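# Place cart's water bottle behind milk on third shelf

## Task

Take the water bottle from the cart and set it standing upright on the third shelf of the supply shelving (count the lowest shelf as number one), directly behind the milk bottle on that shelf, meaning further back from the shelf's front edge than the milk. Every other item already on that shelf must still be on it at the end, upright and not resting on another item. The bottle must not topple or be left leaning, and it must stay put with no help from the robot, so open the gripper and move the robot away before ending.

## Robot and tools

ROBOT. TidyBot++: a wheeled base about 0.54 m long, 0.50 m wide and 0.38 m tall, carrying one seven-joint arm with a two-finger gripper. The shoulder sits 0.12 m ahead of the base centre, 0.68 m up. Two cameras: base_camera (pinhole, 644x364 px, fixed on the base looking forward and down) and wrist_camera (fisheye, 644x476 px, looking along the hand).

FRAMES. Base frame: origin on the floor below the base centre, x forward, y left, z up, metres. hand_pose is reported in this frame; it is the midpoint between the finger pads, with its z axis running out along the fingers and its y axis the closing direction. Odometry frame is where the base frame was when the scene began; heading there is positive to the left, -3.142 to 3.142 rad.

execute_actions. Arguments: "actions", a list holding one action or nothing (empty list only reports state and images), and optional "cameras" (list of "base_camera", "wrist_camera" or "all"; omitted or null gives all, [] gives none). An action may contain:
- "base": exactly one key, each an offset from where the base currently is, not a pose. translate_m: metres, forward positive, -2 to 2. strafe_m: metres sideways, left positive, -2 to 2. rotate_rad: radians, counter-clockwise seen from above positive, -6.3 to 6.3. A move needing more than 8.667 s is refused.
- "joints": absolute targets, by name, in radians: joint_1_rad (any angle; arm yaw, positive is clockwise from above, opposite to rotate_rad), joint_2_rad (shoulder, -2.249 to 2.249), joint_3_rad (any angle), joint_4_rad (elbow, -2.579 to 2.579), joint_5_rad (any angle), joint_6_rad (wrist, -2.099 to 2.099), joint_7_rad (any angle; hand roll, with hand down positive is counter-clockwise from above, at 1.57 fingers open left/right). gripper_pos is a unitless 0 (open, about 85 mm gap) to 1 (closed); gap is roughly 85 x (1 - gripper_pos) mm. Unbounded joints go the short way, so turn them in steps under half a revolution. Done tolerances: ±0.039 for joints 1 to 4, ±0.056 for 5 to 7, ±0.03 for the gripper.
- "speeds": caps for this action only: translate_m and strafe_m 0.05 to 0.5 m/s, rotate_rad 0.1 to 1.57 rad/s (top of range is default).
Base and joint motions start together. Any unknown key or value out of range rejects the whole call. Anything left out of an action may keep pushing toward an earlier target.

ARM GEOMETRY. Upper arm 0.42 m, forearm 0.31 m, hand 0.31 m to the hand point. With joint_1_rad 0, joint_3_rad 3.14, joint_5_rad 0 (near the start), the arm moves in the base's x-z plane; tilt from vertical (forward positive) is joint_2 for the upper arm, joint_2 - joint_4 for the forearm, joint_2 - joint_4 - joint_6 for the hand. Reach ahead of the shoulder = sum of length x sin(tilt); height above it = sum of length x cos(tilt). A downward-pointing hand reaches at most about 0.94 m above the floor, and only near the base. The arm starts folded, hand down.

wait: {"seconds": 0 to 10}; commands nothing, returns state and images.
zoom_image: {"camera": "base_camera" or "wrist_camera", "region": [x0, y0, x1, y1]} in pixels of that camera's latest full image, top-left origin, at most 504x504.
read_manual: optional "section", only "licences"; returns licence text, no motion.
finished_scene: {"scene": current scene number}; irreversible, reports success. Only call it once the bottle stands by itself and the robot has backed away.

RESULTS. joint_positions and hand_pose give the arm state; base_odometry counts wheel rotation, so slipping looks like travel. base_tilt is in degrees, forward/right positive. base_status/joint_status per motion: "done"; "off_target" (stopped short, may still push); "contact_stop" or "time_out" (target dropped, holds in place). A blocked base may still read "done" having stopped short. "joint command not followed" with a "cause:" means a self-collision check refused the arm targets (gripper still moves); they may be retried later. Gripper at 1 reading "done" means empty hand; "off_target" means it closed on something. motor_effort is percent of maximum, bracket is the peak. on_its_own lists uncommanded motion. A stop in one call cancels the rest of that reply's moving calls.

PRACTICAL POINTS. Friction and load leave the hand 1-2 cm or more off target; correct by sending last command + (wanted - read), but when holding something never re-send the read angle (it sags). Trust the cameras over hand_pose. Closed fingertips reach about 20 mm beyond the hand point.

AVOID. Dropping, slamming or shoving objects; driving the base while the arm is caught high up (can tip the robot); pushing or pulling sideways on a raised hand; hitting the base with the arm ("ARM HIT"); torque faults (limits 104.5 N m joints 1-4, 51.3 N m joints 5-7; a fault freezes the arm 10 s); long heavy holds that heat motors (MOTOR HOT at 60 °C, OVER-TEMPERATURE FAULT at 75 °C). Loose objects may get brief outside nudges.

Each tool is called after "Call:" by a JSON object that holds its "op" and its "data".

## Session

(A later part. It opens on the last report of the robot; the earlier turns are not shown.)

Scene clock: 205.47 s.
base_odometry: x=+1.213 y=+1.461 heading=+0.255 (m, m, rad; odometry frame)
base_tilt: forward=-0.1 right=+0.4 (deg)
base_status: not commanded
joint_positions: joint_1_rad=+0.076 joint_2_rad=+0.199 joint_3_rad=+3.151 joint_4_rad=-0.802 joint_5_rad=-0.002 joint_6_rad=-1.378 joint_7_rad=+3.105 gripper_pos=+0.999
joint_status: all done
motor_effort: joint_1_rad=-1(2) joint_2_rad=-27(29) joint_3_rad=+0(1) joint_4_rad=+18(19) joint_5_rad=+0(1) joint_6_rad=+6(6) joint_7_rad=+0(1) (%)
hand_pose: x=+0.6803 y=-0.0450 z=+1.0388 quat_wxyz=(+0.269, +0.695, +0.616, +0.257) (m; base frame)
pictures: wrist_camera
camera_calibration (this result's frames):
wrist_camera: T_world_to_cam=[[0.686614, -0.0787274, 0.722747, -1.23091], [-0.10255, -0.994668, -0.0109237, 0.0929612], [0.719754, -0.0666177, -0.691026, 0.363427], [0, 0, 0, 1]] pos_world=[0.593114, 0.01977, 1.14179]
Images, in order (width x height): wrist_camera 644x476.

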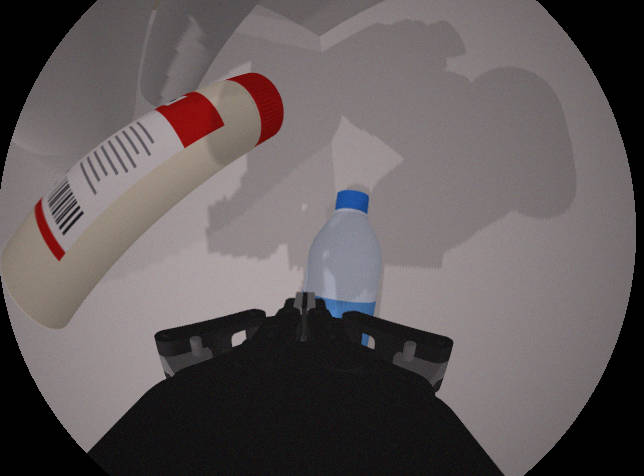

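Call:
{"op": "execute_actions", "data": {"actions": [{"joints":{"gripper_pos":0}}], "cameras": []}}

Call:
{"op": "execute_actions", "data": {"actions": [{"base":{"translate_m":0.045},"speeds":{"translate_m":0.05}}], "cameras": []}}

Call:
{"op": "execute_actions", "data": {"actions": [{"joints":{"gripper_pos":1}}], "cameras": ["wrist_camera"]}}

Scene clock: 209.60 s.
base_odometry: x=+1.213 y=+1.461 heading=+0.255 (m, m, rad; odometry frame)
base_tilt: forward=-0.1 right=+0.4 (deg)
base_status: not commanded
joint_positions: joint_1_rad=+0.076 joint_2_rad=+0.205 joint_3_rad=+3.151 joint_4_rad=-0.802 joint_5_rad=-0.002 joint_6_rad=-1.378 joint_7_rad=+3.105 gripper_pos=+0.000
joint_status: all done
motor_effort: joint_1_rad=-1(1) joint_2_rad=-29(30) joint_3_rad=-1(1) joint_4_rad=+18(19) joint_5_rad=-1(1) joint_6_rad=+5(9) joint_7_rad=+0(0) (%)
hand_pose: x=+0.6823 y=-0.0451 z=+1.0355 quat_wxyz=(+0.267, +0.696, +0.616, +0.255) (m; base frame)
pictures: none
No camera images: the call's "cameras" was empty. Leave "cameras" out to get every camera's image.

Scene clock: 210.97 s.
base_odometry: x=+1.257 y=+1.473 heading=+0.255 (m, m, rad; odometry frame)
base_tilt: forward=-0.1 right=+0.4 (deg)
base_status: done
joint_positions: joint_1_rad=+0.076 joint_2_rad=+0.208 joint_3_rad=+3.151 joint_4_rad=-0.802 joint_5_rad=-0.002 joint_6_rad=-1.378 joint_7_rad=+3.105 gripper_pos=+0.000
joint_status: not commanded
motor_effort: joint_1_rad=-1(1) joint_2_rad=-29(33) joint_3_rad=-1(1) joint_4_rad=+18(19) joint_5_rad=-1(1) joint_6_rad=+6(6) joint_7_rad=+0(0) (%)
hand_pose: x=+0.6835 y=-0.0452 z=+1.0335 quat_wxyz=(+0.266, +0.696, +0.617, +0.254) (m; base frame)
pictures: none
No camera images: the call's "cameras" was empty. Leave "cameras" out to get every camera's image.

Scene clock: 212.07 s.
base_odometry: x=+1.257 y=+1.473 heading=+0.255 (m, m, rad; odometry frame)
base_tilt: forward=-0.1 right=+0.4 (deg)
base_status: not commanded
joint_positions: joint_1_rad=+0.076 joint_2_rad=+0.207 joint_3_rad=+3.151 joint_4_rad=-0.802 joint_5_rad=-0.002 joint_6_rad=-1.378 joint_7_rad=+3.105 gripper_pos=+0.315
joint_status: gripper_pos off_target (ended at +0.315, target +1.000)
motor_effort: joint_1_rad=-1(0) joint_2_rad=-28(31) joint_3_rad=+0(1) joint_4_rad=+17(19) joint_5_rad=-1(0) joint_6_rad=+4(7) joint_7_rad=+0(1) (%)
hand_pose: x=+0.6830 y=-0.0452 z=+1.0344 quat_wxyz=(+0.266, +0.696, +0.617, +0.254) (m; base frame)
pictures: wrist_camera
camera_calibration (this result's frames):
wrist_camera: T_world_to_cam=[[0.692432, -0.0791702, 0.717126, -1.22772], [-0.102638, -0.994661, -0.0107065, 0.0928208], [0.714145, -0.0661905, -0.696862, 0.368324], [0, 0, 0, 1]] pos_world=[0.596605, 0.0195058, 1.1381]
Images, in order (width x height): wrist_camera 644x476.

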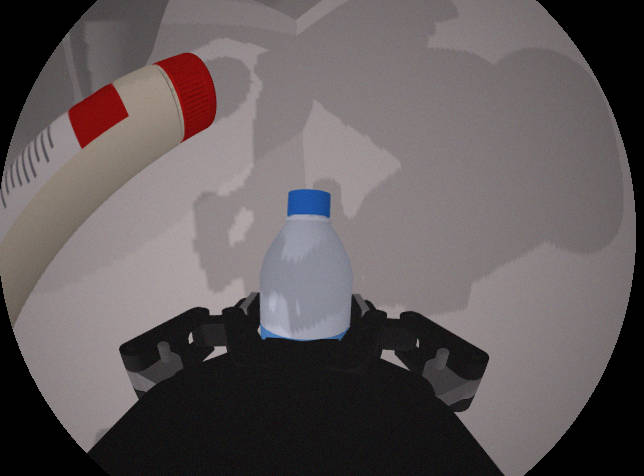

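Call:
{"op": "execute_actions", "data": {"actions": [{"joints":{"joint_2_rad":0.18}}], "cameras": []}}

Call:
{"op": "execute_actions", "data": {"actions": [{"base":{"strafe_m":-0.17},"speeds":{"strafe_m":0.1}}], "cameras": []}}

Call:
{"op": "execute_actions", "data": {"actions": [{"base":{"translate_m":-0.5},"speeds":{"translate_m":0.15}}]}}

Scene clock: 215.23 s.
base_odometry: x=+1.257 y=+1.473 heading=+0.255 (m, m, rad; odometry frame)
base_tilt: forward=-0.1 right=+0.4 (deg)
base_status: not commanded
joint_positions: joint_1_rad=+0.076 joint_2_rad=+0.204 joint_3_rad=+3.151 joint_4_rad=-0.805 joint_5_rad=-0.002 joint_6_rad=-1.378 joint_7_rad=+3.105 gripper_pos=+0.315
joint_status: all done
motor_effort: joint_1_rad=+0(1) joint_2_rad=-31(32) joint_3_rad=-1(0) joint_4_rad=+19(20) joint_5_rad=-1(1) joint_6_rad=+5(5) joint_7_rad=-1(1) (%)
hand_pose: x=+0.6817 y=-0.0451 z=+1.0345 quat_wxyz=(+0.266, +0.696, +0.617, +0.254) (m; base frame)
pictures: none
No camera images: the call's "cameras" was empty. Leave "cameras" out to get every camera's image.

Scene clock: 217.50 s.
base_odometry: x=+1.300 y=+1.308 heading=+0.256 (m, m, rad; odometry frame)
base_tilt: forward=-0.1 right=+0.4 (deg)
base_status: done
joint_positions: joint_1_rad=+0.074 joint_2_rad=+0.203 joint_3_rad=+3.151 joint_4_rad=-0.806 joint_5_rad=-0.002 joint_6_rad=-1.378 joint_7_rad=+3.105 gripper_pos=+0.315
joint_status: not commanded
motor_effort: joint_1_rad=-2(4) joint_2_rad=-31(31) joint_3_rad=-1(2) joint_4_rad=+20(20) joint_5_rad=-2(3) joint_6_rad=+6(7) joint_7_rad=-1(1) (%)
hand_pose: x=+0.6816 y=-0.0439 z=+1.0345 quat_wxyz=(+0.266, +0.695, +0.617, +0.255) (m; base frame)
pictures: none
No camera images: the call's "cameras" was empty. Leave "cameras" out to get every camera's image.

Scene clock: 221.50 s.
base_odometry: x=+0.816 y=+1.182 heading=+0.256 (m, m, rad; odometry frame)
base_tilt: forward=-0.1 right=+0.4 (deg)
base_status: done
joint_positions: joint_1_rad=+0.074 joint_2_rad=+0.203 joint_3_rad=+3.151 joint_4_rad=-0.828 joint_5_rad=-0.002 joint_6_rad=-1.382 joint_7_rad=+3.105 gripper_pos=+0.315
joint_status: not commanded
motor_effort: joint_1_rad=-1(1) joint_2_rad=-35(37) joint_3_rad=+0(1) joint_4_rad=+23(24) joint_5_rad=+0(2) joint_6_rad=+8(9) joint_7_rad=+0(3) (%)
hand_pose: x=+0.6791 y=-0.0438 z=+1.0236 quat_wxyz=(+0.258, +0.699, +0.620, +0.247) (m; base frame)
pictures: base_camera, wrist_camera
camera_calibration (this result's frames):
wrist_camera: T_world_to_cam=[[0.710627, -0.0793071, 0.699085, -1.21104], [-0.100891, -0.994844, -0.0103031, 0.092106], [0.696298, -0.0632094, -0.714964, 0.394451], [0, 0, 0, 1]] pos_world=[0.595238, 0.0205197, 1.12959]
Images, in order (width x height): base_camera 644x364, wrist_camera 644x476.

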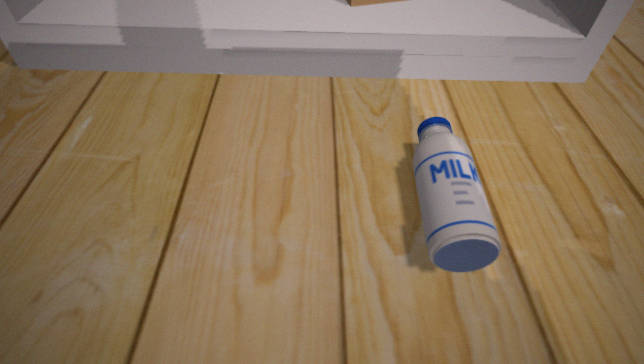

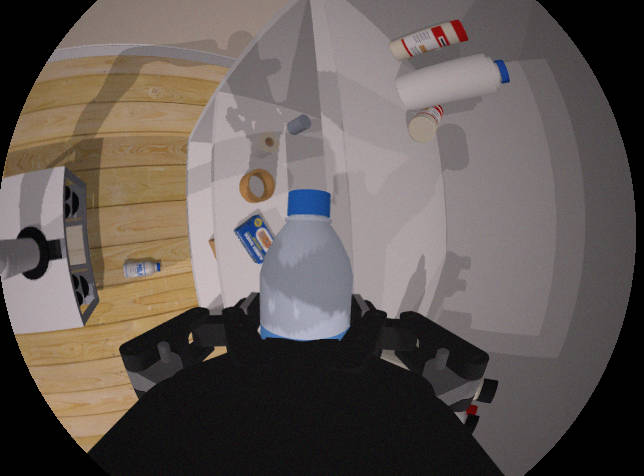

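Call:
{"op": "execute_actions", "data": {"actions": [{"joints":{"joint_2_rad":-0.2,"joint_4_rad":-1.6,"joint_6_rad":-0.153,"joint_7_rad":1.546}}], "cameras": ["wrist_camera"]}}

Scene clock: 225.37 s.
base_odometry: x=+0.816 y=+1.182 heading=+0.256 (m, m, rad; odometry frame)
base_tilt: forward=-0.2 right=+0.4 (deg)
base_status: not commanded
joint_positions: joint_1_rad=+0.074 joint_2_rad=-0.157 joint_3_rad=+3.151 joint_4_rad=-1.616 joint_5_rad=-0.002 joint_6_rad=-0.208 joint_7_rad=+1.573 gripper_pos=+0.315
joint_status: joint_2_rad off_target (ended at -0.157, target -0.200); the others done
motor_effort: joint_1_rad=-2(0) joint_2_rad=-24(36) joint_3_rad=+0(0) joint_4_rad=+28(29) joint_5_rad=-1(0) joint_6_rad=+12(12) joint_7_rad=+0(0) (%)
hand_pose: x=+0.6739 y=-0.0452 z=+1.1021 quat_wxyz=(+0.027, +0.740, -0.031, +0.671) (m; base frame)
pictures: wrist_camera
camera_calibration (this result's frames):
wrist_camera: T_world_to_cam=[[-0.125571, -0.991916, 0.0183102, 0.0101226], [-0.103011, -0.00532029, -0.994666, 1.22204], [0.986722, -0.126788, -0.10151, -0.420529], [0, 0, 0, 1]] pos_world=[0.542101, -0.0367756, 1.17265]
Images, in order (width x height): wrist_camera 644x476.

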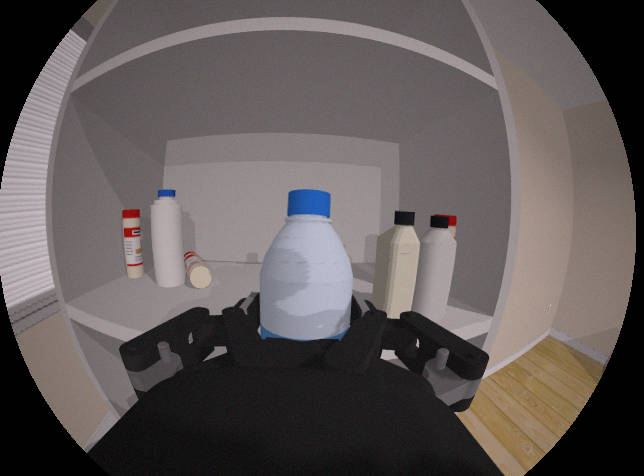

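Call:
{"op": "execute_actions", "data": {"actions": [{"joints":{"joint_2_rad":-0.24,"joint_6_rad":-0.1}}], "cameras": []}}

Call:
{"op": "execute_actions", "data": {"actions": [{"base":{"translate_m":0.36},"speeds":{"translate_m":0.15}}], "cameras": []}}

Scene clock: 227.70 s.
base_odometry: x=+0.816 y=+1.182 heading=+0.256 (m, m, rad; odometry frame)
base_tilt: forward=-0.2 right=+0.4 (deg)
base_status: not commanded
joint_positions: joint_1_rad=+0.074 joint_2_rad=-0.202 joint_3_rad=+3.151 joint_4_rad=-1.622 joint_5_rad=-0.002 joint_6_rad=-0.154 joint_7_rad=+1.573 gripper_pos=+0.315
joint_status: all done
motor_effort: joint_1_rad=-2(1) joint_2_rad=-22(26) joint_3_rad=+0(1) joint_4_rad=+28(30) joint_5_rad=+0(0) joint_6_rad=+12(14) joint_7_rad=+0(0) (%)
hand_pose: x=+0.6550 y=-0.0439 z=+1.1402 quat_wxyz=(+0.028, +0.708, -0.030, +0.705) (m; base frame)
pictures: none
No camera images: the call's "cameras" was empty. Leave "cameras" out to get every camera's image.

Scene clock: 230.80 s.
base_odometry: x=+1.165 y=+1.272 heading=+0.255 (m, m, rad; odometry frame)
base_tilt: forward=-0.1 right=+0.4 (deg)
base_status: done
joint_positions: joint_1_rad=+0.074 joint_2_rad=-0.208 joint_3_rad=+3.151 joint_4_rad=-1.622 joint_5_rad=-0.002 joint_6_rad=-0.154 joint_7_rad=+1.573 gripper_pos=+0.315
joint_status: not commanded
motor_effort: joint_1_rad=-1(1) joint_2_rad=-22(26) joint_3_rad=+0(2) joint_4_rad=+28(29) joint_5_rad=+0(1) joint_6_rad=+12(13) joint_7_rad=+0(0) (%)
hand_pose: x=+0.6521 y=-0.0437 z=+1.1435 quat_wxyz=(+0.028, +0.705, -0.030, +0.708) (m; base frame)
pictures: none
No camera images: the call's "cameras" was empty. Leave "cameras" out to get every camera's image.

Lower until contact.

Call:
{"op": "execute_actions", "data": {"actions": [{"joints":{"joint_4_rad":-1.8,"joint_6_rad":0.03}}], "cameras": []}}

Scene clock: 232.43 s.
base_odometry: x=+1.165 y=+1.272 heading=+0.255 (m, m, rad; odometry frame)
base_tilt: forward=-0.2 right=+0.4 (deg)
base_status: not commanded
joint_positions: joint_1_rad=+0.074 joint_2_rad=-0.234 joint_3_rad=+3.151 joint_4_rad=-1.759 joint_5_rad=-0.002 joint_6_rad=+0.024 joint_7_rad=+1.573 gripper_pos=+0.315
joint_status: joint_4_rad off_target (ended at -1.759, target -1.800); the others done
motor_effort: joint_1_rad=+1(0) joint_2_rad=-13(22) joint_3_rad=+1(1) joint_4_rad=+18(28) joint_5_rad=+0(1) joint_6_rad=+5(13) joint_7_rad=+0(0) (%)
hand_pose: x=+0.6444 y=-0.0432 z=+1.1274 quat_wxyz=(+0.029, +0.681, -0.029, +0.731) (m; base frame)
pictures: none
No camera images: the call's "cameras" was empty. Leave "cameras" out to get every camera's image.

Contact. Release and back out.

Call:
{"op": "execute_actions", "data": {"actions": [{"joints":{"gripper_pos":0,"joint_4_rad":-1.74}}], "cameras": []}}

Call:
{"op": "execute_actions", "data": {"actions": [{"base":{"translate_m":-0.45},"speeds":{"translate_m":0.15}}]}}

Scene clock: 234.53 s.
base_odometry: x=+1.165 y=+1.272 heading=+0.255 (m, m, rad; odometry frame)
base_tilt: forward=-0.1 right=+0.4 (deg)
base_status: not commanded
joint_positions: joint_1_rad=+0.074 joint_2_rad=-0.233 joint_3_rad=+3.151 joint_4_rad=-1.753 joint_5_rad=-0.002 joint_6_rad=+0.024 joint_7_rad=+1.573 gripper_pos=+0.000
joint_status: all done
motor_effort: joint_1_rad=-1(1) joint_2_rad=-16(18) joint_3_rad=+0(1) joint_4_rad=+23(25) joint_5_rad=-1(1) joint_6_rad=+8(10) joint_7_rad=+0(0) (%)
hand_pose: x=+0.6444 y=-0.0432 z=+1.1308 quat_wxyz=(+0.029, +0.679, -0.029, +0.733) (m; base frame)
pictures: none
No camera images: the call's "cameras" was empty. Leave "cameras" out to get every camera's image.

Scene clock: 238.20 s.
base_odometry: x=+0.729 y=+1.158 heading=+0.255 (m, m, rad; odometry frame)
base_tilt: forward=-0.2 right=+0.4 (deg)
base_status: done
joint_positions: joint_1_rad=+0.074 joint_2_rad=-0.238 joint_3_rad=+3.151 joint_4_rad=-1.752 joint_5_rad=-0.002 joint_6_rad=+0.024 joint_7_rad=+1.573 gripper_pos=+0.000
joint_status: not commanded
motor_effort: joint_1_rad=-1(0) joint_2_rad=-15(20) joint_3_rad=+0(1) joint_4_rad=+23(24) joint_5_rad=-1(0) joint_6_rad=+8(9) joint_7_rad=+0(0) (%)
hand_pose: x=+0.6424 y=-0.0431 z=+1.1338 quat_wxyz=(+0.030, +0.677, -0.029, +0.735) (m; base frame)
pictures: base_camera, wrist_camera
camera_calibration (this result's frames):
wrist_camera: T_world_to_cam=[[-0.128809, -0.991623, 0.00957906, 0.019694], [0.0739548, -0.0192382, -0.997076, 1.13875], [0.988908, -0.127724, 0.0758133, -0.588473], [0, 0, 0, 1]] pos_world=[0.500266, -0.0337254, 1.17984]
Images, in order (width x height): base_camera 644x364, wrist_camera 644x476.

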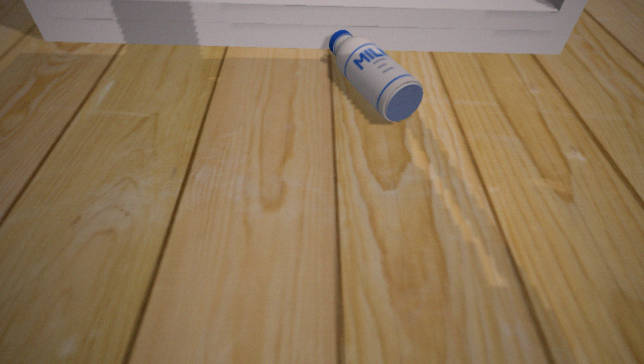

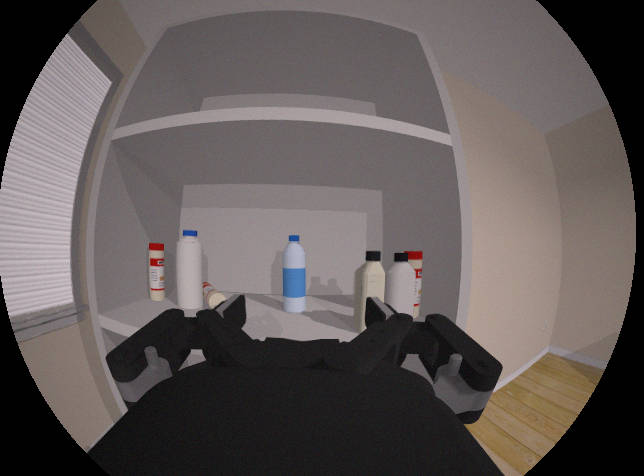

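Call:
{"op": "execute_actions", "data": {"actions": [{"base":{"translate_m":0.25},"joints":{"joint_1_rad":0.24,"joint_2_rad":1.37,"joint_4_rad":-1.973,"joint_6_rad":0.2,"joint_7_rad":2.26}}]}}

Scene clock: 246.43 s.
TORQUE WARNING: joint_2_rad reached its warning level (56.7 N m).
base_odometry: x=+0.971 y=+1.221 heading=+0.256 (m, m, rad; odometry frame)
base_tilt: forward=-0.2 right=+0.4 (deg)
base_status: done
joint_positions: joint_1_rad=+0.179 joint_2_rad=+0.234 joint_3_rad=+3.124 joint_4_rad=-1.598 joint_5_rad=-0.009 joint_6_rad=+0.388 joint_7_rad=+2.197 gripper_pos=+0.000
joint_status: joint_1_rad off_target (ended at +0.179, target +0.240); joint_2_rad off_target (ended at +0.234, target +1.370); joint_4_rad off_target (ended at -1.598, target -1.973); joint_6_rad off_target (ended at +0.388, target +0.200); joint_7_rad off_target (ended at +2.197, target +2.260)
motor_effort: joint_1_rad=+7(8) joint_2_rad=+71(88) joint_3_rad=+8(8) joint_4_rad=-46(46) joint_5_rad=+2(8) joint_6_rad=-25(25) joint_7_rad=+4(8) (%)
hand_pose: x=+0.8193 y=-0.1153 z=+1.0498 quat_wxyz=(+0.285, +0.644, +0.147, +0.694) (m; base frame)
pictures: base_camera, wrist_camera
camera_calibration (this result's frames):
wrist_camera: T_world_to_cam=[[-0.250717, -0.776925, 0.577519, -0.499884], [-0.00102085, -0.596361, -0.802716, 0.83139], [0.96806, -0.201844, 0.148725, -0.834274], [0, 0, 0, 1]] pos_world=[0.683146, -0.0609574, 1.08014]
Images, in order (width x height): base_camera 644x364, wrist_camera 644x476.

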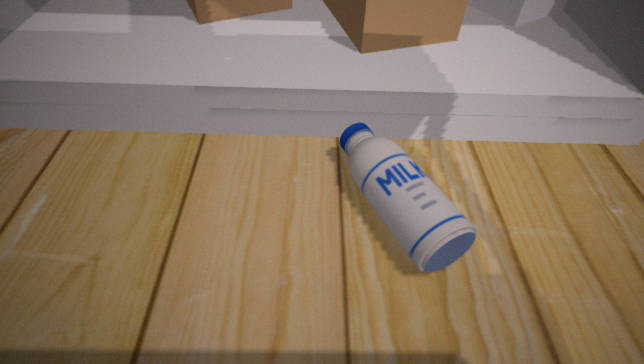

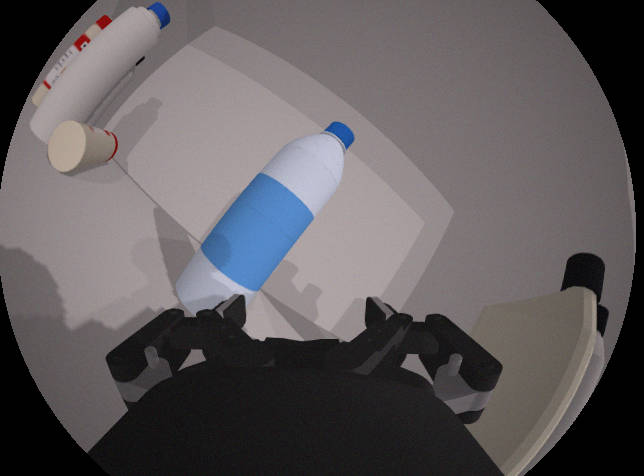

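Call:
{"op": "execute_actions", "data": {"actions": [{"joints":{"joint_2_rad":-0.1,"joint_4_rad":-1.75,"joint_6_rad":0.2}}], "cameras": []}}

Call:
{"op": "execute_actions", "data": {"actions": [{"base":{"translate_m":-0.4}}], "cameras": []}}

Call:
{"op": "execute_actions", "data": {"actions": [{"joints":{"joint_1_rad":0.24,"joint_2_rad":1.37,"joint_4_rad":-1.973,"joint_6_rad":0.2,"joint_7_rad":2.26}}], "cameras": []}}

Call:
{"op": "execute_actions", "data": {"actions": [{"base":{"translate_m":0.4},"speeds":{"translate_m":0.2}}]}}

Scene clock: 250.40 s.
base_odometry: x=+0.971 y=+1.222 heading=+0.256 (m, m, rad; odometry frame)
base_tilt: forward=-0.1 right=+0.4 (deg)
base_status: not commanded
joint_positions: joint_1_rad=+0.227 joint_2_rad=-0.093 joint_3_rad=+3.144 joint_4_rad=-1.757 joint_5_rad=-0.009 joint_6_rad=+0.226 joint_7_rad=+2.228 gripper_pos=+0.000
joint_status: all done
on_its_own: joint_1_rad moved +0.048 to your old target +0.240
motor_effort: joint_1_rad=-1(8) joint_2_rad=-21(71) joint_3_rad=+0(8) joint_4_rad=+23(46) joint_5_rad=-1(5) joint_6_rad=+8(25) joint_7_rad=+0(7) (%)
hand_pose: x=+0.6863 y=-0.1317 z=+1.1129 quat_wxyz=(+0.320, +0.644, +0.136, +0.681) (m; base frame)
pictures: none
No camera images: the call's "cameras" was empty. Leave "cameras" out to get every camera's image.

Scene clock: 252.67 s.
base_odometry: x=+0.584 y=+1.121 heading=+0.255 (m, m, rad; odometry frame)
base_tilt: forward=-0.1 right=+0.4 (deg)
base_status: done
joint_positions: joint_1_rad=+0.228 joint_2_rad=-0.102 joint_3_rad=+3.145 joint_4_rad=-1.757 joint_5_rad=-0.009 joint_6_rad=+0.226 joint_7_rad=+2.228 gripper_pos=+0.000
joint_status: not commanded
motor_effort: joint_1_rad=+0(0) joint_2_rad=-21(26) joint_3_rad=+0(0) joint_4_rad=+23(24) joint_5_rad=-1(1) joint_6_rad=+8(9) joint_7_rad=-1(0) (%)
hand_pose: x=+0.6824 y=-0.1320 z=+1.1180 quat_wxyz=(+0.322, +0.641, +0.135, +0.683) (m; base frame)
pictures: none
No camera images: the call's "cameras" was empty. Leave "cameras" out to get every camera's image.

Scene clock: 255.37 s.
base_odometry: x=+0.584 y=+1.121 heading=+0.255 (m, m, rad; odometry frame)
base_tilt: forward=-0.1 right=+0.4 (deg)
base_status: not commanded
joint_positions: joint_1_rad=+0.228 joint_2_rad=+1.361 joint_3_rad=+3.145 joint_4_rad=-1.960 joint_5_rad=-0.009 joint_6_rad=+0.226 joint_7_rad=+2.228 gripper_pos=+0.000
joint_status: all done
motor_effort: joint_1_rad=+0(0) joint_2_rad=-38(47) joint_3_rad=-1(1) joint_4_rad=-2(23) joint_5_rad=+0(0) joint_6_rad=+0(8) joint_7_rad=+0(0) (%)
hand_pose: x=+0.4790 y=-0.0847 z=+0.1492 quat_wxyz=(+0.012, +0.978, +0.208, +0.020) (m; base frame)
pictures: none
No camera images: the call's "cameras" was empty. Leave "cameras" out to get every camera's image.

Scene clock: 258.17 s.
base_odometry: x=+0.971 y=+1.221 heading=+0.254 (m, m, rad; odometry frame)
base_tilt: forward=-0.1 right=+0.4 (deg)
base_status: done
joint_positions: joint_1_rad=+0.230 joint_2_rad=+1.361 joint_3_rad=+3.145 joint_4_rad=-1.967 joint_5_rad=-0.009 joint_6_rad=+0.226 joint_7_rad=+2.228 gripper_pos=+0.000
joint_status: not commanded
motor_effort: joint_1_rad=-2(0) joint_2_rad=-38(41) joint_3_rad=-1(2) joint_4_rad=-2(4) joint_5_rad=-1(1) joint_6_rad=+0(1) joint_7_rad=+0(0) (%)
hand_pose: x=+0.4747 y=-0.0844 z=+0.1494 quat_wxyz=(+0.011, +0.978, +0.208, +0.017) (m; base frame)
pictures: base_camera, wrist_camera
camera_calibration (this result's frames):
wrist_camera: T_world_to_cam=[[0.418259, -0.905352, 0.0734699, -0.295401], [-0.906895, -0.420772, -0.0221749, 0.454857], [0.0509901, -0.0573547, -0.997051, 0.258159], [0, 0, 0, 1]] pos_world=[0.522899, -0.0612444, 0.289188]
Images, in order (width x height): base_camera 644x364, wrist_camera 644x476.

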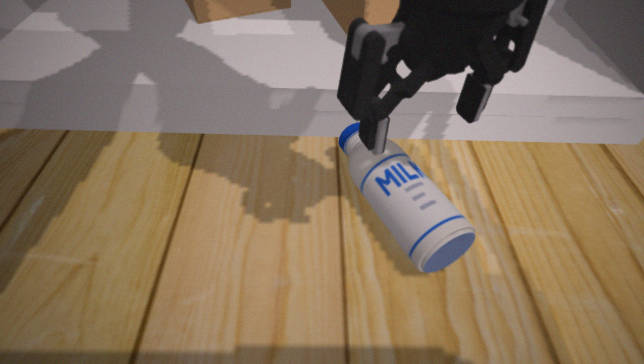

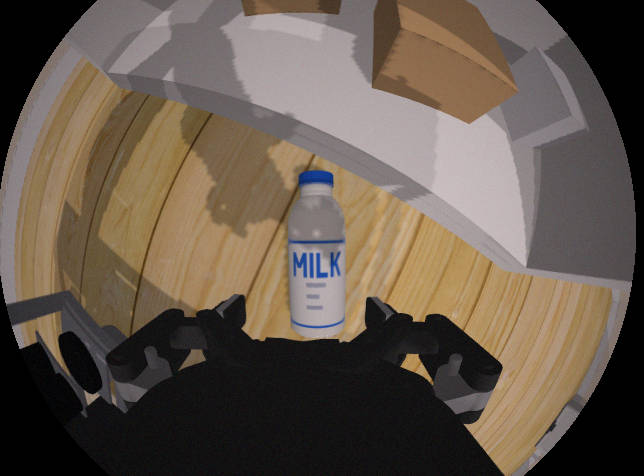

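Call:
{"op": "execute_actions", "data": {"actions": [{"joints":{"joint_1_rad":0.15,"joint_2_rad":1.606,"joint_4_rad":-1.567,"joint_6_rad":0.03,"joint_7_rad":2.15}}]}}

Scene clock: 261.87 s.
base_odometry: x=+0.971 y=+1.221 heading=+0.254 (m, m, rad; odometry frame)
base_tilt: forward=-0.1 right=+0.4 (deg)
base_status: not commanded
joint_positions: joint_1_rad=+0.163 joint_2_rad=+1.592 joint_3_rad=+3.145 joint_4_rad=-1.581 joint_5_rad=-0.009 joint_6_rad=+0.061 joint_7_rad=+2.182 gripper_pos=+0.000
joint_status: all done
motor_effort: joint_1_rad=-1(2) joint_2_rad=-42(43) joint_3_rad=-1(2) joint_4_rad=+0(1) joint_5_rad=-2(0) joint_6_rad=+0(0) joint_7_rad=+0(0) (%)
hand_pose: x=+0.5332 y=-0.0690 z=+0.0475 quat_wxyz=(+0.007, +0.976, +0.218, +0.013) (m; base frame)
pictures: base_camera, wrist_camera
camera_calibration (this result's frames):
wrist_camera: T_world_to_cam=[[0.43766, -0.896774, 0.0652002, -0.307827], [-0.89811, -0.439478, -0.0160457, 0.505856], [0.0430434, -0.0515344, -0.997743, 0.159171], [0, 0, 0, 1]] pos_world=[0.582186, -0.0455353, 0.186999]
Images, in order (width x height): base_camera 644x364, wrist_camera 644x476.

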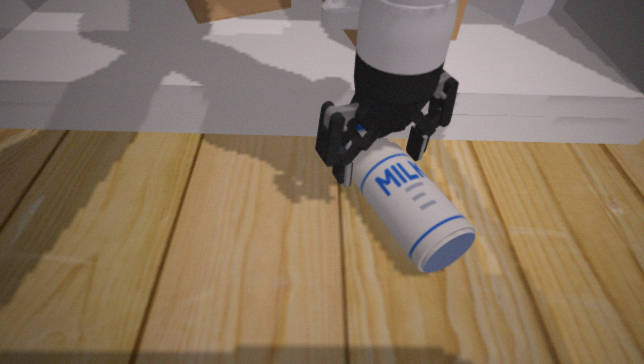

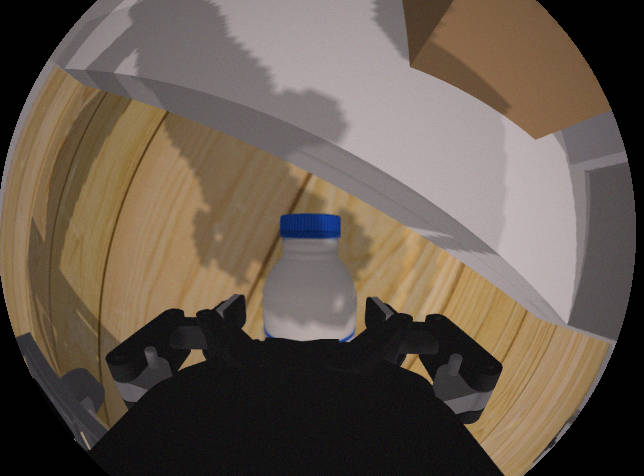

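Call:
{"op": "execute_actions", "data": {"actions": [{"joints":{"gripper_pos":1}}], "cameras": []}}

Call:
{"op": "execute_actions", "data": {"actions": [{"base":{"translate_m":-0.45},"joints":{"joint_2_rad":1.45}}], "cameras": []}}

Call:
{"op": "execute_actions", "data": {"actions": [{"joints":{"joint_1_rad":0.074,"joint_2_rad":-0.24,"joint_4_rad":-1.6,"joint_6_rad":-0.1,"joint_7_rad":1.56}}], "cameras": ["wrist_camera"]}}

Scene clock: 264.50 s.
base_odometry: x=+0.971 y=+1.221 heading=+0.255 (m, m, rad; odometry frame)
base_tilt: forward=-0.1 right=+0.4 (deg)
base_status: not commanded
joint_positions: joint_1_rad=+0.163 joint_2_rad=+1.588 joint_3_rad=+3.145 joint_4_rad=-1.579 joint_5_rad=-0.009 joint_6_rad=+0.053 joint_7_rad=+2.182 gripper_pos=+0.298
joint_status: gripper_pos off_target (ended at +0.298, target +1.000)
motor_effort: joint_1_rad=-1(1) joint_2_rad=-39(44) joint_3_rad=-1(2) joint_4_rad=+2(6) joint_5_rad=+0(0) joint_6_rad=+1(4) joint_7_rad=+0(0) (%)
hand_pose: x=+0.5344 y=-0.0693 z=+0.0489 quat_wxyz=(+0.007, +0.976, +0.218, +0.012) (m; base frame)
pictures: none
No camera images: the call's "cameras" was empty. Leave "cameras" out to get every camera's image.

Scene clock: 266.87 s.
base_odometry: x=+0.536 y=+1.108 heading=+0.255 (m, m, rad; odometry frame)
base_tilt: forward=-0.1 right=+0.4 (deg)
base_status: done
joint_positions: joint_1_rad=+0.156 joint_2_rad=+1.472 joint_3_rad=+3.146 joint_4_rad=-1.571 joint_5_rad=-0.009 joint_6_rad=+0.053 joint_7_rad=+2.182 gripper_pos=+0.298
joint_status: all done
motor_effort: joint_1_rad=+0(3) joint_2_rad=-50(52) joint_3_rad=-1(2) joint_4_rad=+4(6) joint_5_rad=+0(0) joint_6_rad=+2(3) joint_7_rad=+0(1) (%)
hand_pose: x=+0.6095 y=-0.0790 z=+0.1028 quat_wxyz=(+0.030, +0.972, +0.220, +0.069) (m; base frame)
pictures: none
No camera images: the call's "cameras" was empty. Leave "cameras" out to get every camera's image.

Scene clock: 270.03 s.
base_odometry: x=+0.536 y=+1.108 heading=+0.255 (m, m, rad; odometry frame)
base_tilt: forward=-0.1 right=+0.4 (deg)
base_status: not commanded
joint_positions: joint_1_rad=+0.090 joint_2_rad=-0.208 joint_3_rad=+3.146 joint_4_rad=-1.619 joint_5_rad=-0.009 joint_6_rad=-0.100 joint_7_rad=+1.591 gripper_pos=+0.298
joint_status: all done
motor_effort: joint_1_rad=-1(1) joint_2_rad=-23(59) joint_3_rad=+0(1) joint_4_rad=+29(29) joint_5_rad=+0(1) joint_6_rad=+13(13) joint_7_rad=+0(1) (%)
hand_pose: x=+0.6511 y=-0.0490 z=+1.1620 quat_wxyz=(+0.038, +0.685, -0.028, +0.727) (m; base frame)
pictures: wrist_camera
camera_calibration (this result's frames):
wrist_camera: T_world_to_cam=[[-0.139318, -0.989959, 0.0239247, 0.00498931], [0.0513047, -0.0313439, -0.998191, 1.18154], [0.988918, -0.137839, 0.0551563, -0.576525], [0, 0, 0, 1]] pos_world=[0.510213, -0.0374944, 1.21108]
Images, in order (width x height): wrist_camera 644x476.

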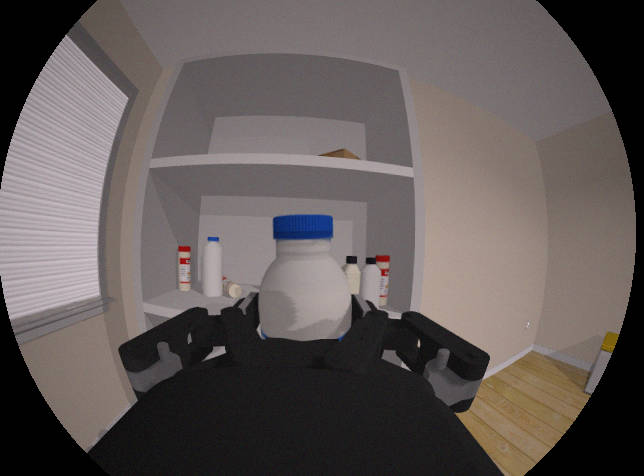

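Call:
{"op": "execute_actions", "data": {"actions": [{"base":{"translate_m":0.52},"speeds":{"translate_m":0.15}}], "cameras": []}}

Call:
{"op": "execute_actions", "data": {"actions": [{"joints":{"joint_4_rad":-1.8,"joint_6_rad":0.08}}], "cameras": []}}

Scene clock: 276.13 s.
base_odometry: x=+1.039 y=+1.239 heading=+0.255 (m, m, rad; odometry frame)
base_tilt: forward=-0.1 right=+0.4 (deg)
base_status: done
joint_positions: joint_1_rad=+0.088 joint_2_rad=-0.208 joint_3_rad=+3.146 joint_4_rad=-1.621 joint_5_rad=-0.009 joint_6_rad=-0.102 joint_7_rad=+1.591 gripper_pos=+0.298
joint_status: not commanded
motor_effort: joint_1_rad=-2(2) joint_2_rad=-22(26) joint_3_rad=+0(2) joint_4_rad=+29(29) joint_5_rad=-1(1) joint_6_rad=+13(13) joint_7_rad=+0(0) (%)
hand_pose: x=+0.6512 y=-0.0481 z=+1.1607 quat_wxyz=(+0.037, +0.686, -0.028, +0.726) (m; base frame)
pictures: none
No camera images: the call's "cameras" was empty. Leave "cameras" out to get every camera's image.

Scene clock: 277.30 s.
base_odometry: x=+1.039 y=+1.239 heading=+0.255 (m, m, rad; odometry frame)
base_tilt: forward=-0.1 right=+0.4 (deg)
base_status: not commanded
joint_positions: joint_1_rad=+0.087 joint_2_rad=-0.224 joint_3_rad=+3.147 joint_4_rad=-1.782 joint_5_rad=-0.009 joint_6_rad=+0.053 joint_7_rad=+1.590 gripper_pos=+0.298
joint_status: all done
motor_effort: joint_1_rad=-1(2) joint_2_rad=-15(22) joint_3_rad=-1(2) joint_4_rad=+22(28) joint_5_rad=+0(0) joint_6_rad=+7(13) joint_7_rad=+0(0) (%)
hand_pose: x=+0.6485 y=-0.0487 z=+1.1164 quat_wxyz=(+0.037, +0.683, -0.029, +0.729) (m; base frame)
pictures: none
No camera images: the call's "cameras" was empty. Leave "cameras" out to get every camera's image.

Load relieved; release and back out.

Call:
{"op": "execute_actions", "data": {"actions": [{"joints":{"gripper_pos":0,"joint_4_rad":-1.76}}], "cameras": []}}

Call:
{"op": "execute_actions", "data": {"actions": [{"base":{"translate_m":-0.25},"speeds":{"translate_m":0.15}}], "cameras": []}}

Call:
{"op": "execute_actions", "data": {"actions": [{"joints":{"joint_2_rad":-0.03,"joint_4_rad":-1.1,"joint_6_rad":-0.95}}], "cameras": ["wrist_camera"]}}

Scene clock: 279.77 s.
base_odometry: x=+1.039 y=+1.239 heading=+0.255 (m, m, rad; odometry frame)
base_tilt: forward=-0.1 right=+0.4 (deg)
base_status: not commanded
joint_positions: joint_1_rad=+0.087 joint_2_rad=-0.225 joint_3_rad=+3.147 joint_4_rad=-1.772 joint_5_rad=-0.009 joint_6_rad=+0.053 joint_7_rad=+1.590 gripper_pos=+0.000
joint_status: all done
motor_effort: joint_1_rad=-1(2) joint_2_rad=-15(20) joint_3_rad=+0(1) joint_4_rad=+23(28) joint_5_rad=-1(1) joint_6_rad=+8(12) joint_7_rad=+0(0) (%)
hand_pose: x=+0.6477 y=-0.0486 z=+1.1232 quat_wxyz=(+0.038, +0.679, -0.029, +0.733) (m; base frame)
pictures: none
No camera images: the call's "cameras" was empty. Leave "cameras" out to get every camera's image.

Scene clock: 282.10 s.
base_odometry: x=+0.797 y=+1.175 heading=+0.255 (m, m, rad; odometry frame)
base_tilt: forward=-0.1 right=+0.4 (deg)
base_status: done
joint_positions: joint_1_rad=+0.086 joint_2_rad=-0.235 joint_3_rad=+3.147 joint_4_rad=-1.771 joint_5_rad=-0.009 joint_6_rad=+0.053 joint_7_rad=+1.590 gripper_pos=+0.000
joint_status: not commanded
motor_effort: joint_1_rad=-1(0) joint_2_rad=-15(21) joint_3_rad=+0(1) joint_4_rad=+23(23) joint_5_rad=-1(1) joint_6_rad=+8(8) joint_7_rad=+0(0) (%)
hand_pose: x=+0.6431 y=-0.0476 z=+1.1294 quat_wxyz=(+0.037, +0.675, -0.028, +0.737) (m; base frame)
pictures: none
No camera images: the call's "cameras" was empty. Leave "cameras" out to get every camera's image.

Scene clock: 284.00 s.
base_odometry: x=+0.797 y=+1.175 heading=+0.255 (m, m, rad; odometry frame)
base_tilt: forward=-0.1 right=+0.4 (deg)
base_status: not commanded
joint_positions: joint_1_rad=+0.086 joint_2_rad=-0.050 joint_3_rad=+3.147 joint_4_rad=-1.113 joint_5_rad=-0.009 joint_6_rad=-0.922 joint_7_rad=+1.590 gripper_pos=+0.000
joint_status: all done
motor_effort: joint_1_rad=+0(0) joint_2_rad=-20(20) joint_3_rad=+0(0) joint_4_rad=+20(24) joint_5_rad=+0(1) joint_6_rad=+8(8) joint_7_rad=-1(0) (%)
hand_pose: x=+0.6559 y=-0.0460 z=+1.1296 quat_wxyz=(+0.026, +0.837, -0.031, +0.546) (m; base frame)
pictures: wrist_camera
camera_calibration (this result's frames):
wrist_camera: T_world_to_cam=[[-0.114542, -0.992527, 0.0420821, -0.0275749], [-0.408093, 0.00838952, -0.912902, 1.35582], [0.905727, -0.121739, -0.406004, -0.00281162], [0, 0, 0, 1]] pos_world=[0.55269, -0.0390859, 1.23775]
Images, in order (width x height): wrist_camera 644x476.

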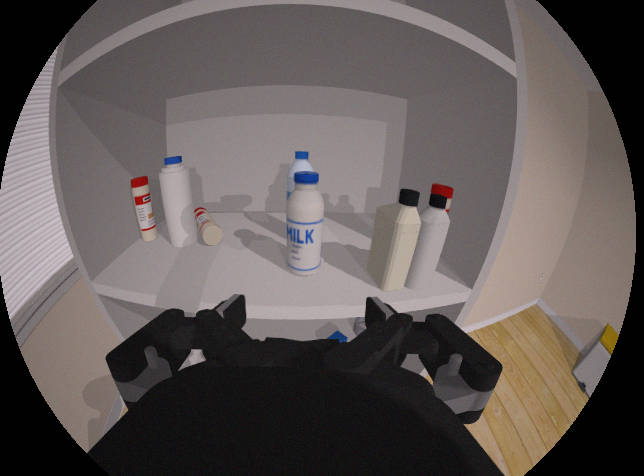

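Call:
{"op": "zoom_image", "data": {"camera": "wrist_camera", "region": [80, 130, 280, 300]}}

Region (80, 130, 280, 300) of wrist_camera's 644x476 image, scaled by 2.520; it fills the top 428 rows of this view, and the rest is white.

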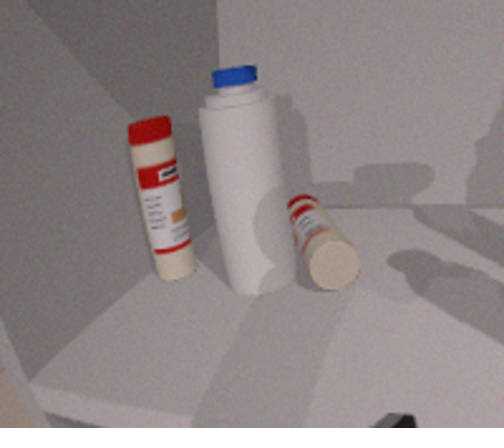

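Call:
{"op": "execute_actions", "data": {"actions": [{"base":{"strafe_m":0.195},"joints":{"joint_2_rad":0.252,"joint_4_rad":-0.648,"joint_6_rad":-1.10}}], "cameras": []}}

Call:
{"op": "execute_actions", "data": {"actions": [{"base":{"translate_m":0.38},"speeds":{"translate_m":0.15}}], "cameras": []}}

Call:
{"op": "execute_actions", "data": {"actions": [{"joints":{"joint_6_rad":-1.5}}], "cameras": ["wrist_camera"]}}

Scene clock: 291.20 s.
base_odometry: x=+0.748 y=+1.364 heading=+0.255 (m, m, rad; odometry frame)
base_tilt: forward=-0.1 right=+0.4 (deg)
base_status: done
joint_positions: joint_1_rad=+0.076 joint_2_rad=+0.241 joint_3_rad=+3.150 joint_4_rad=-0.663 joint_5_rad=-0.009 joint_6_rad=-1.069 joint_7_rad=+1.590 gripper_pos=+0.000
joint_status: all done
motor_effort: joint_1_rad=-2(1) joint_2_rad=-31(31) joint_3_rad=-1(2) joint_4_rad=+18(20) joint_5_rad=-1(1) joint_6_rad=+7(8) joint_7_rad=+0(0) (%)
hand_pose: x=+0.7509 y=-0.0487 z=+1.1634 quat_wxyz=(+0.025, +0.833, -0.026, +0.551) (m; base frame)
pictures: none
No camera images: the call's "cameras" was empty. Leave "cameras" out to get every camera's image.

Scene clock: 294.43 s.
base_odometry: x=+1.116 y=+1.460 heading=+0.255 (m, m, rad; odometry frame)
base_tilt: forward=-0.1 right=+0.4 (deg)
base_status: done
joint_positions: joint_1_rad=+0.076 joint_2_rad=+0.250 joint_3_rad=+3.150 joint_4_rad=-0.660 joint_5_rad=-0.009 joint_6_rad=-1.070 joint_7_rad=+1.590 gripper_pos=+0.000
joint_status: not commanded
motor_effort: joint_1_rad=-1(1) joint_2_rad=-31(35) joint_3_rad=-1(1) joint_4_rad=+19(20) joint_5_rad=-1(1) joint_6_rad=+8(8) joint_7_rad=+0(0) (%)
hand_pose: x=+0.7551 y=-0.0490 z=+1.1585 quat_wxyz=(+0.025, +0.836, -0.026, +0.548) (m; base frame)
pictures: none
No camera images: the call's "cameras" was empty. Leave "cameras" out to get every camera's image.

Scene clock: 295.27 s.
base_odometry: x=+1.116 y=+1.460 heading=+0.255 (m, m, rad; odometry frame)
base_tilt: forward=-0.1 right=+0.4 (deg)
base_status: not commanded
joint_positions: joint_1_rad=+0.076 joint_2_rad=+0.250 joint_3_rad=+3.150 joint_4_rad=-0.656 joint_5_rad=-0.009 joint_6_rad=-1.491 joint_7_rad=+1.590 gripper_pos=+0.000
joint_status: all done
motor_effort: joint_1_rad=-1(1) joint_2_rad=-30(31) joint_3_rad=-1(1) joint_4_rad=+17(19) joint_5_rad=-1(1) joint_6_rad=+5(7) joint_7_rad=-1(0) (%)
hand_pose: x=+0.6800 y=-0.0425 z=+1.0545 quat_wxyz=(+0.015, +0.931, -0.029, +0.363) (m; base frame)
pictures: wrist_camera
camera_calibration (this result's frames):
wrist_camera: T_world_to_cam=[[-0.0835582, -0.995149, 0.0519253, -0.0497409], [-0.738861, 0.0269061, -0.67332, 1.27015], [0.668657, -0.094627, -0.737526, 0.45727], [0, 0, 0, 1]] pos_world=[0.628554, -0.0404043, 1.19505]
Images, in order (width x height): wrist_camera 644x476.

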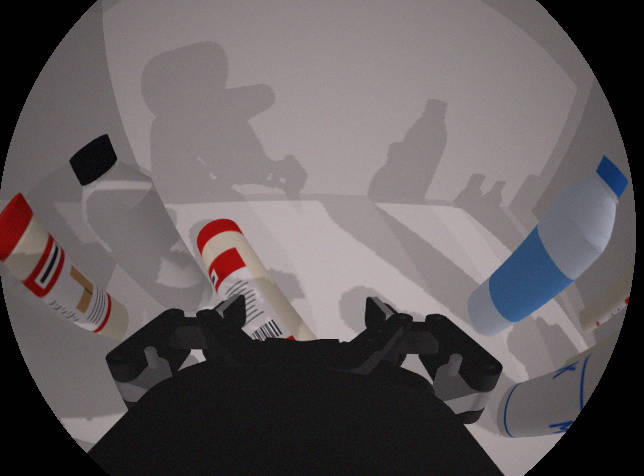

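Call:
{"op": "execute_actions", "data": {"actions": [{"joints":{"joint_2_rad":0.29,"joint_4_rad":-0.69,"joint_6_rad":-1.43}}], "cameras": []}}

Call:
{"op": "execute_actions", "data": {"actions": [{"joints":{"gripper_pos":1}}], "cameras": ["wrist_camera"]}}

Scene clock: 297.23 s.
base_odometry: x=+1.116 y=+1.460 heading=+0.255 (m, m, rad; odometry frame)
base_tilt: forward=-0.1 right=+0.4 (deg)
base_status: not commanded
joint_positions: joint_1_rad=+0.076 joint_2_rad=+0.259 joint_3_rad=+3.150 joint_4_rad=-0.670 joint_5_rad=-0.009 joint_6_rad=-1.452 joint_7_rad=+1.590 gripper_pos=+0.000
joint_status: all done
motor_effort: joint_1_rad=-1(0) joint_2_rad=-26(29) joint_3_rad=+0(0) joint_4_rad=+16(18) joint_5_rad=+0(1) joint_6_rad=+5(5) joint_7_rad=+0(0) (%)
hand_pose: x=+0.6915 y=-0.0435 z=+1.0512 quat_wxyz=(+0.016, +0.928, -0.029, +0.371) (m; base frame)
pictures: none
No camera images: the call's "cameras" was empty. Leave "cameras" out to get every camera's image.

Scene clock: 298.33 s.
base_odometry: x=+1.116 y=+1.460 heading=+0.255 (m, m, rad; odometry frame)
base_tilt: forward=-0.1 right=+0.4 (deg)
base_status: not commanded
joint_positions: joint_1_rad=+0.075 joint_2_rad=+0.255 joint_3_rad=+3.150 joint_4_rad=-0.663 joint_5_rad=-0.009 joint_6_rad=-1.419 joint_7_rad=+1.588 gripper_pos=+0.999
joint_status: all done
motor_effort: joint_1_rad=+0(1) joint_2_rad=-24(26) joint_3_rad=+0(2) joint_4_rad=+13(15) joint_5_rad=+0(3) joint_6_rad=+1(5) joint_7_rad=+0(0) (%)
hand_pose: x=+0.6978 y=-0.0432 z=+1.0639 quat_wxyz=(+0.016, +0.920, -0.029, +0.391) (m; base frame)
pictures: wrist_camera
camera_calibration (this result's frames):
wrist_camera: T_world_to_cam=[[-0.0867311, -0.99496, 0.0503168, -0.0454504], [-0.697221, 0.0245457, -0.716436, 1.30639], [0.71159, -0.0972192, -0.695836, 0.377788], [0, 0, 0, 1]] pos_world=[0.63807, -0.0405594, 1.20111]
Images, in order (width x height): wrist_camera 644x476.

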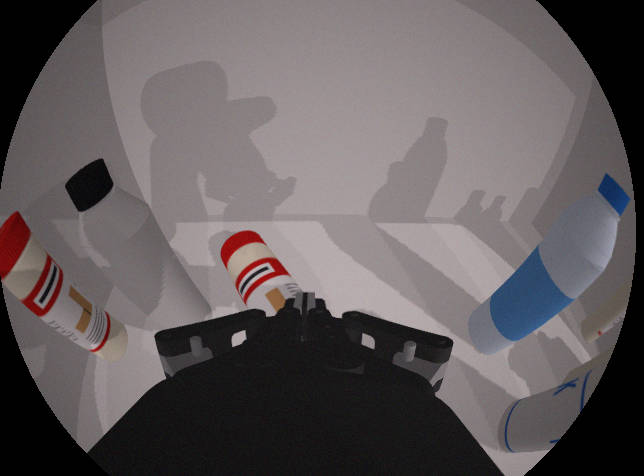

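Call:
{"op": "execute_actions", "data": {"actions": [{"joints":{"gripper_pos":0}}], "cameras": []}}

Call:
{"op": "execute_actions", "data": {"actions": [{"joints":{"joint_2_rad":0.32,"joint_4_rad":-0.71,"joint_6_rad":-1.44}}], "cameras": []}}

Call:
{"op": "execute_actions", "data": {"actions": [{"joints":{"gripper_pos":1}}], "cameras": ["wrist_camera"]}}

Scene clock: 300.77 s.
base_odometry: x=+1.116 y=+1.460 heading=+0.255 (m, m, rad; odometry frame)
base_tilt: forward=-0.1 right=+0.4 (deg)
base_status: not commanded
joint_positions: joint_1_rad=+0.076 joint_2_rad=+0.266 joint_3_rad=+3.152 joint_4_rad=-0.673 joint_5_rad=-0.009 joint_6_rad=-1.419 joint_7_rad=+1.588 gripper_pos=+0.000
joint_status: all done
motor_effort: joint_1_rad=-1(3) joint_2_rad=-28(30) joint_3_rad=-1(2) joint_4_rad=+17(17) joint_5_rad=+0(2) joint_6_rad=+5(5) joint_7_rad=+0(0) (%)
hand_pose: x=+0.7014 y=-0.0449 z=+1.0530 quat_wxyz=(+0.017, +0.924, -0.030, +0.382) (m; base frame)
pictures: none
No camera images: the call's "cameras" was empty. Leave "cameras" out to get every camera's image.

Scene clock: 301.40 s.
base_odometry: x=+1.116 y=+1.460 heading=+0.255 (m, m, rad; odometry frame)
base_tilt: forward=-0.1 right=+0.4 (deg)
base_status: not commanded
joint_positions: joint_1_rad=+0.076 joint_2_rad=+0.267 joint_3_rad=+3.152 joint_4_rad=-0.674 joint_5_rad=-0.009 joint_6_rad=-1.419 joint_7_rad=+1.588 gripper_pos=+0.000
joint_status: joint_2_rad off_target (ended at +0.267, target +0.320); the others done
motor_effort: joint_1_rad=+0(0) joint_2_rad=-21(29) joint_3_rad=+0(0) joint_4_rad=+13(17) joint_5_rad=+1(1) joint_6_rad=+4(5) joint_7_rad=+0(0) (%)
hand_pose: x=+0.7017 y=-0.0449 z=+1.0518 quat_wxyz=(+0.017, +0.924, -0.030, +0.381) (m; base frame)
pictures: none
No camera images: the call's "cameras" was empty. Leave "cameras" out to get every camera's image.

Scene clock: 302.50 s.
base_odometry: x=+1.116 y=+1.460 heading=+0.255 (m, m, rad; odometry frame)
base_tilt: forward=-0.1 right=+0.4 (deg)
base_status: not commanded
joint_positions: joint_1_rad=+0.065 joint_2_rad=+0.263 joint_3_rad=+3.150 joint_4_rad=-0.660 joint_5_rad=-0.009 joint_6_rad=-1.406 joint_7_rad=+1.585 gripper_pos=+0.999
joint_status: all done
motor_effort: joint_1_rad=+1(4) joint_2_rad=-20(21) joint_3_rad=+0(3) joint_4_rad=+9(12) joint_5_rad=+1(4) joint_6_rad=-2(4) joint_7_rad=+0(1) (%)
hand_pose: x=+0.7041 y=-0.0376 z=+1.0637 quat_wxyz=(+0.014, +0.918, -0.025, +0.395) (m; base frame)
pictures: wrist_camera
camera_calibration (this result's frames):
wrist_camera: T_world_to_cam=[[-0.079147, -0.995707, 0.0479988, -0.0422836], [-0.691382, 0.0201422, -0.722208, 1.31236], [0.718141, -0.0903462, -0.690008, 0.363187], [0, 0, 0, 1]] pos_world=[0.64318, -0.0357234, 1.20043]
Images, in order (width x height): wrist_camera 644x476.

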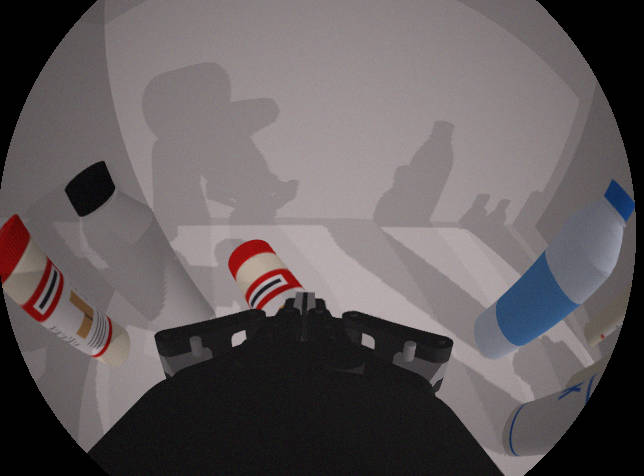

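Call:
{"op": "execute_actions", "data": {"actions": [{"joints":{"gripper_pos":0,"joint_2_rad":0.25,"joint_6_rad":-1.2}}], "cameras": []}}

Call:
{"op": "execute_actions", "data": {"actions": [{"base":{"strafe_m":-0.11},"speeds":{"strafe_m":0.1},"joints":{"joint_1_rad":-0.16}}], "cameras": []}}

Call:
{"op": "execute_actions", "data": {"actions": [{"joints":{"joint_2_rad":0.31,"joint_4_rad":-0.70,"joint_6_rad":-1.45}}], "cameras": ["wrist_camera"]}}

Scene clock: 305.50 s.
base_odometry: x=+1.116 y=+1.460 heading=+0.255 (m, m, rad; odometry frame)
base_tilt: forward=-0.1 right=+0.4 (deg)
base_status: not commanded
joint_positions: joint_1_rad=+0.070 joint_2_rad=+0.260 joint_3_rad=+3.152 joint_4_rad=-0.709 joint_5_rad=-0.009 joint_6_rad=-1.220 joint_7_rad=+1.585 gripper_pos=+0.000
joint_status: all done
motor_effort: joint_1_rad=-1(2) joint_2_rad=-32(34) joint_3_rad=-1(2) joint_4_rad=+19(20) joint_5_rad=-1(2) joint_6_rad=+7(7) joint_7_rad=-1(0) (%)
hand_pose: x=+0.7386 y=-0.0444 z=+1.0859 quat_wxyz=(+0.018, +0.888, -0.028, +0.458) (m; base frame)
pictures: none
No camera images: the call's "cameras" was empty. Leave "cameras" out to get every camera's image.

Scene clock: 307.27 s.
base_odometry: x=+1.144 y=+1.354 heading=+0.256 (m, m, rad; odometry frame)
base_tilt: forward=-0.1 right=+0.4 (deg)
base_status: done
joint_positions: joint_1_rad=-0.153 joint_2_rad=+0.260 joint_3_rad=+3.152 joint_4_rad=-0.709 joint_5_rad=-0.009 joint_6_rad=-1.220 joint_7_rad=+1.585 gripper_pos=+0.000
joint_status: all done
motor_effort: joint_1_rad=+0(3) joint_2_rad=-32(34) joint_3_rad=+0(2) joint_4_rad=+19(20) joint_5_rad=+0(2) joint_6_rad=+6(7) joint_7_rad=+0(1) (%)
hand_pose: x=+0.7332 y=+0.0932 z=+1.0859 quat_wxyz=(-0.033, +0.886, +0.071, +0.457) (m; base frame)
pictures: none
No camera images: the call's "cameras" was empty. Leave "cameras" out to get every camera's image.

Scene clock: 308.20 s.
base_odometry: x=+1.143 y=+1.354 heading=+0.256 (m, m, rad; odometry frame)
base_tilt: forward=-0.1 right=+0.4 (deg)
base_status: not commanded
joint_positions: joint_1_rad=-0.153 joint_2_rad=+0.299 joint_3_rad=+3.152 joint_4_rad=-0.703 joint_5_rad=-0.009 joint_6_rad=-1.430 joint_7_rad=+1.585 gripper_pos=+0.000
joint_status: all done
motor_effort: joint_1_rad=-1(3) joint_2_rad=-33(34) joint_3_rad=-1(2) joint_4_rad=+19(20) joint_5_rad=-1(3) joint_6_rad=+5(7) joint_7_rad=+0(1) (%)
hand_pose: x=+0.7042 y=+0.0891 z=+1.0168 quat_wxyz=(-0.025, +0.935, +0.075, +0.346) (m; base frame)
pictures: wrist_camera
camera_calibration (this result's frames):
wrist_camera: T_world_to_cam=[[0.140006, -0.988896, 0.0498314, -0.0706411], [-0.749786, -0.138755, -0.646969, 1.25482], [0.646699, 0.0532166, -0.760887, 0.451806], [0, 0, 0, 1]] pos_world=[0.658551, 0.0802112, 1.15912]
Images, in order (width x height): wrist_camera 644x476.

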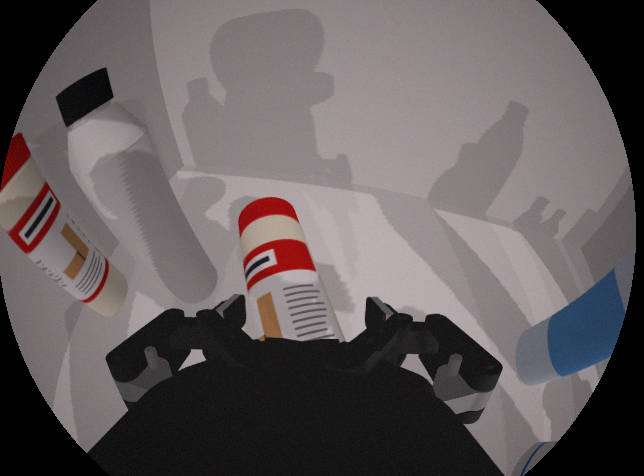

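Call:
{"op": "execute_actions", "data": {"actions": [{"joints":{"gripper_pos":1}}], "cameras": []}}

Scene clock: 309.73 s.
base_odometry: x=+1.143 y=+1.354 heading=+0.255 (m, m, rad; odometry frame)
base_tilt: forward=-0.1 right=+0.4 (deg)
base_status: not commanded
joint_positions: joint_1_rad=-0.153 joint_2_rad=+0.299 joint_3_rad=+3.152 joint_4_rad=-0.700 joint_5_rad=-0.009 joint_6_rad=-1.430 joint_7_rad=+1.585 gripper_pos=+0.456
joint_status: gripper_pos off_target (ended at +0.456, target +1.000)
motor_effort: joint_1_rad=-1(2) joint_2_rad=-31(33) joint_3_rad=-1(2) joint_4_rad=+18(19) joint_5_rad=-1(2) joint_6_rad=+5(7) joint_7_rad=+0(1) (%)
hand_pose: x=+0.7042 y=+0.0891 z=+1.0182 quat_wxyz=(-0.025, +0.934, +0.075, +0.348) (m; base frame)
pictures: none
No camera images: the call's "cameras" was empty. Leave "cameras" out to get every camera's image.


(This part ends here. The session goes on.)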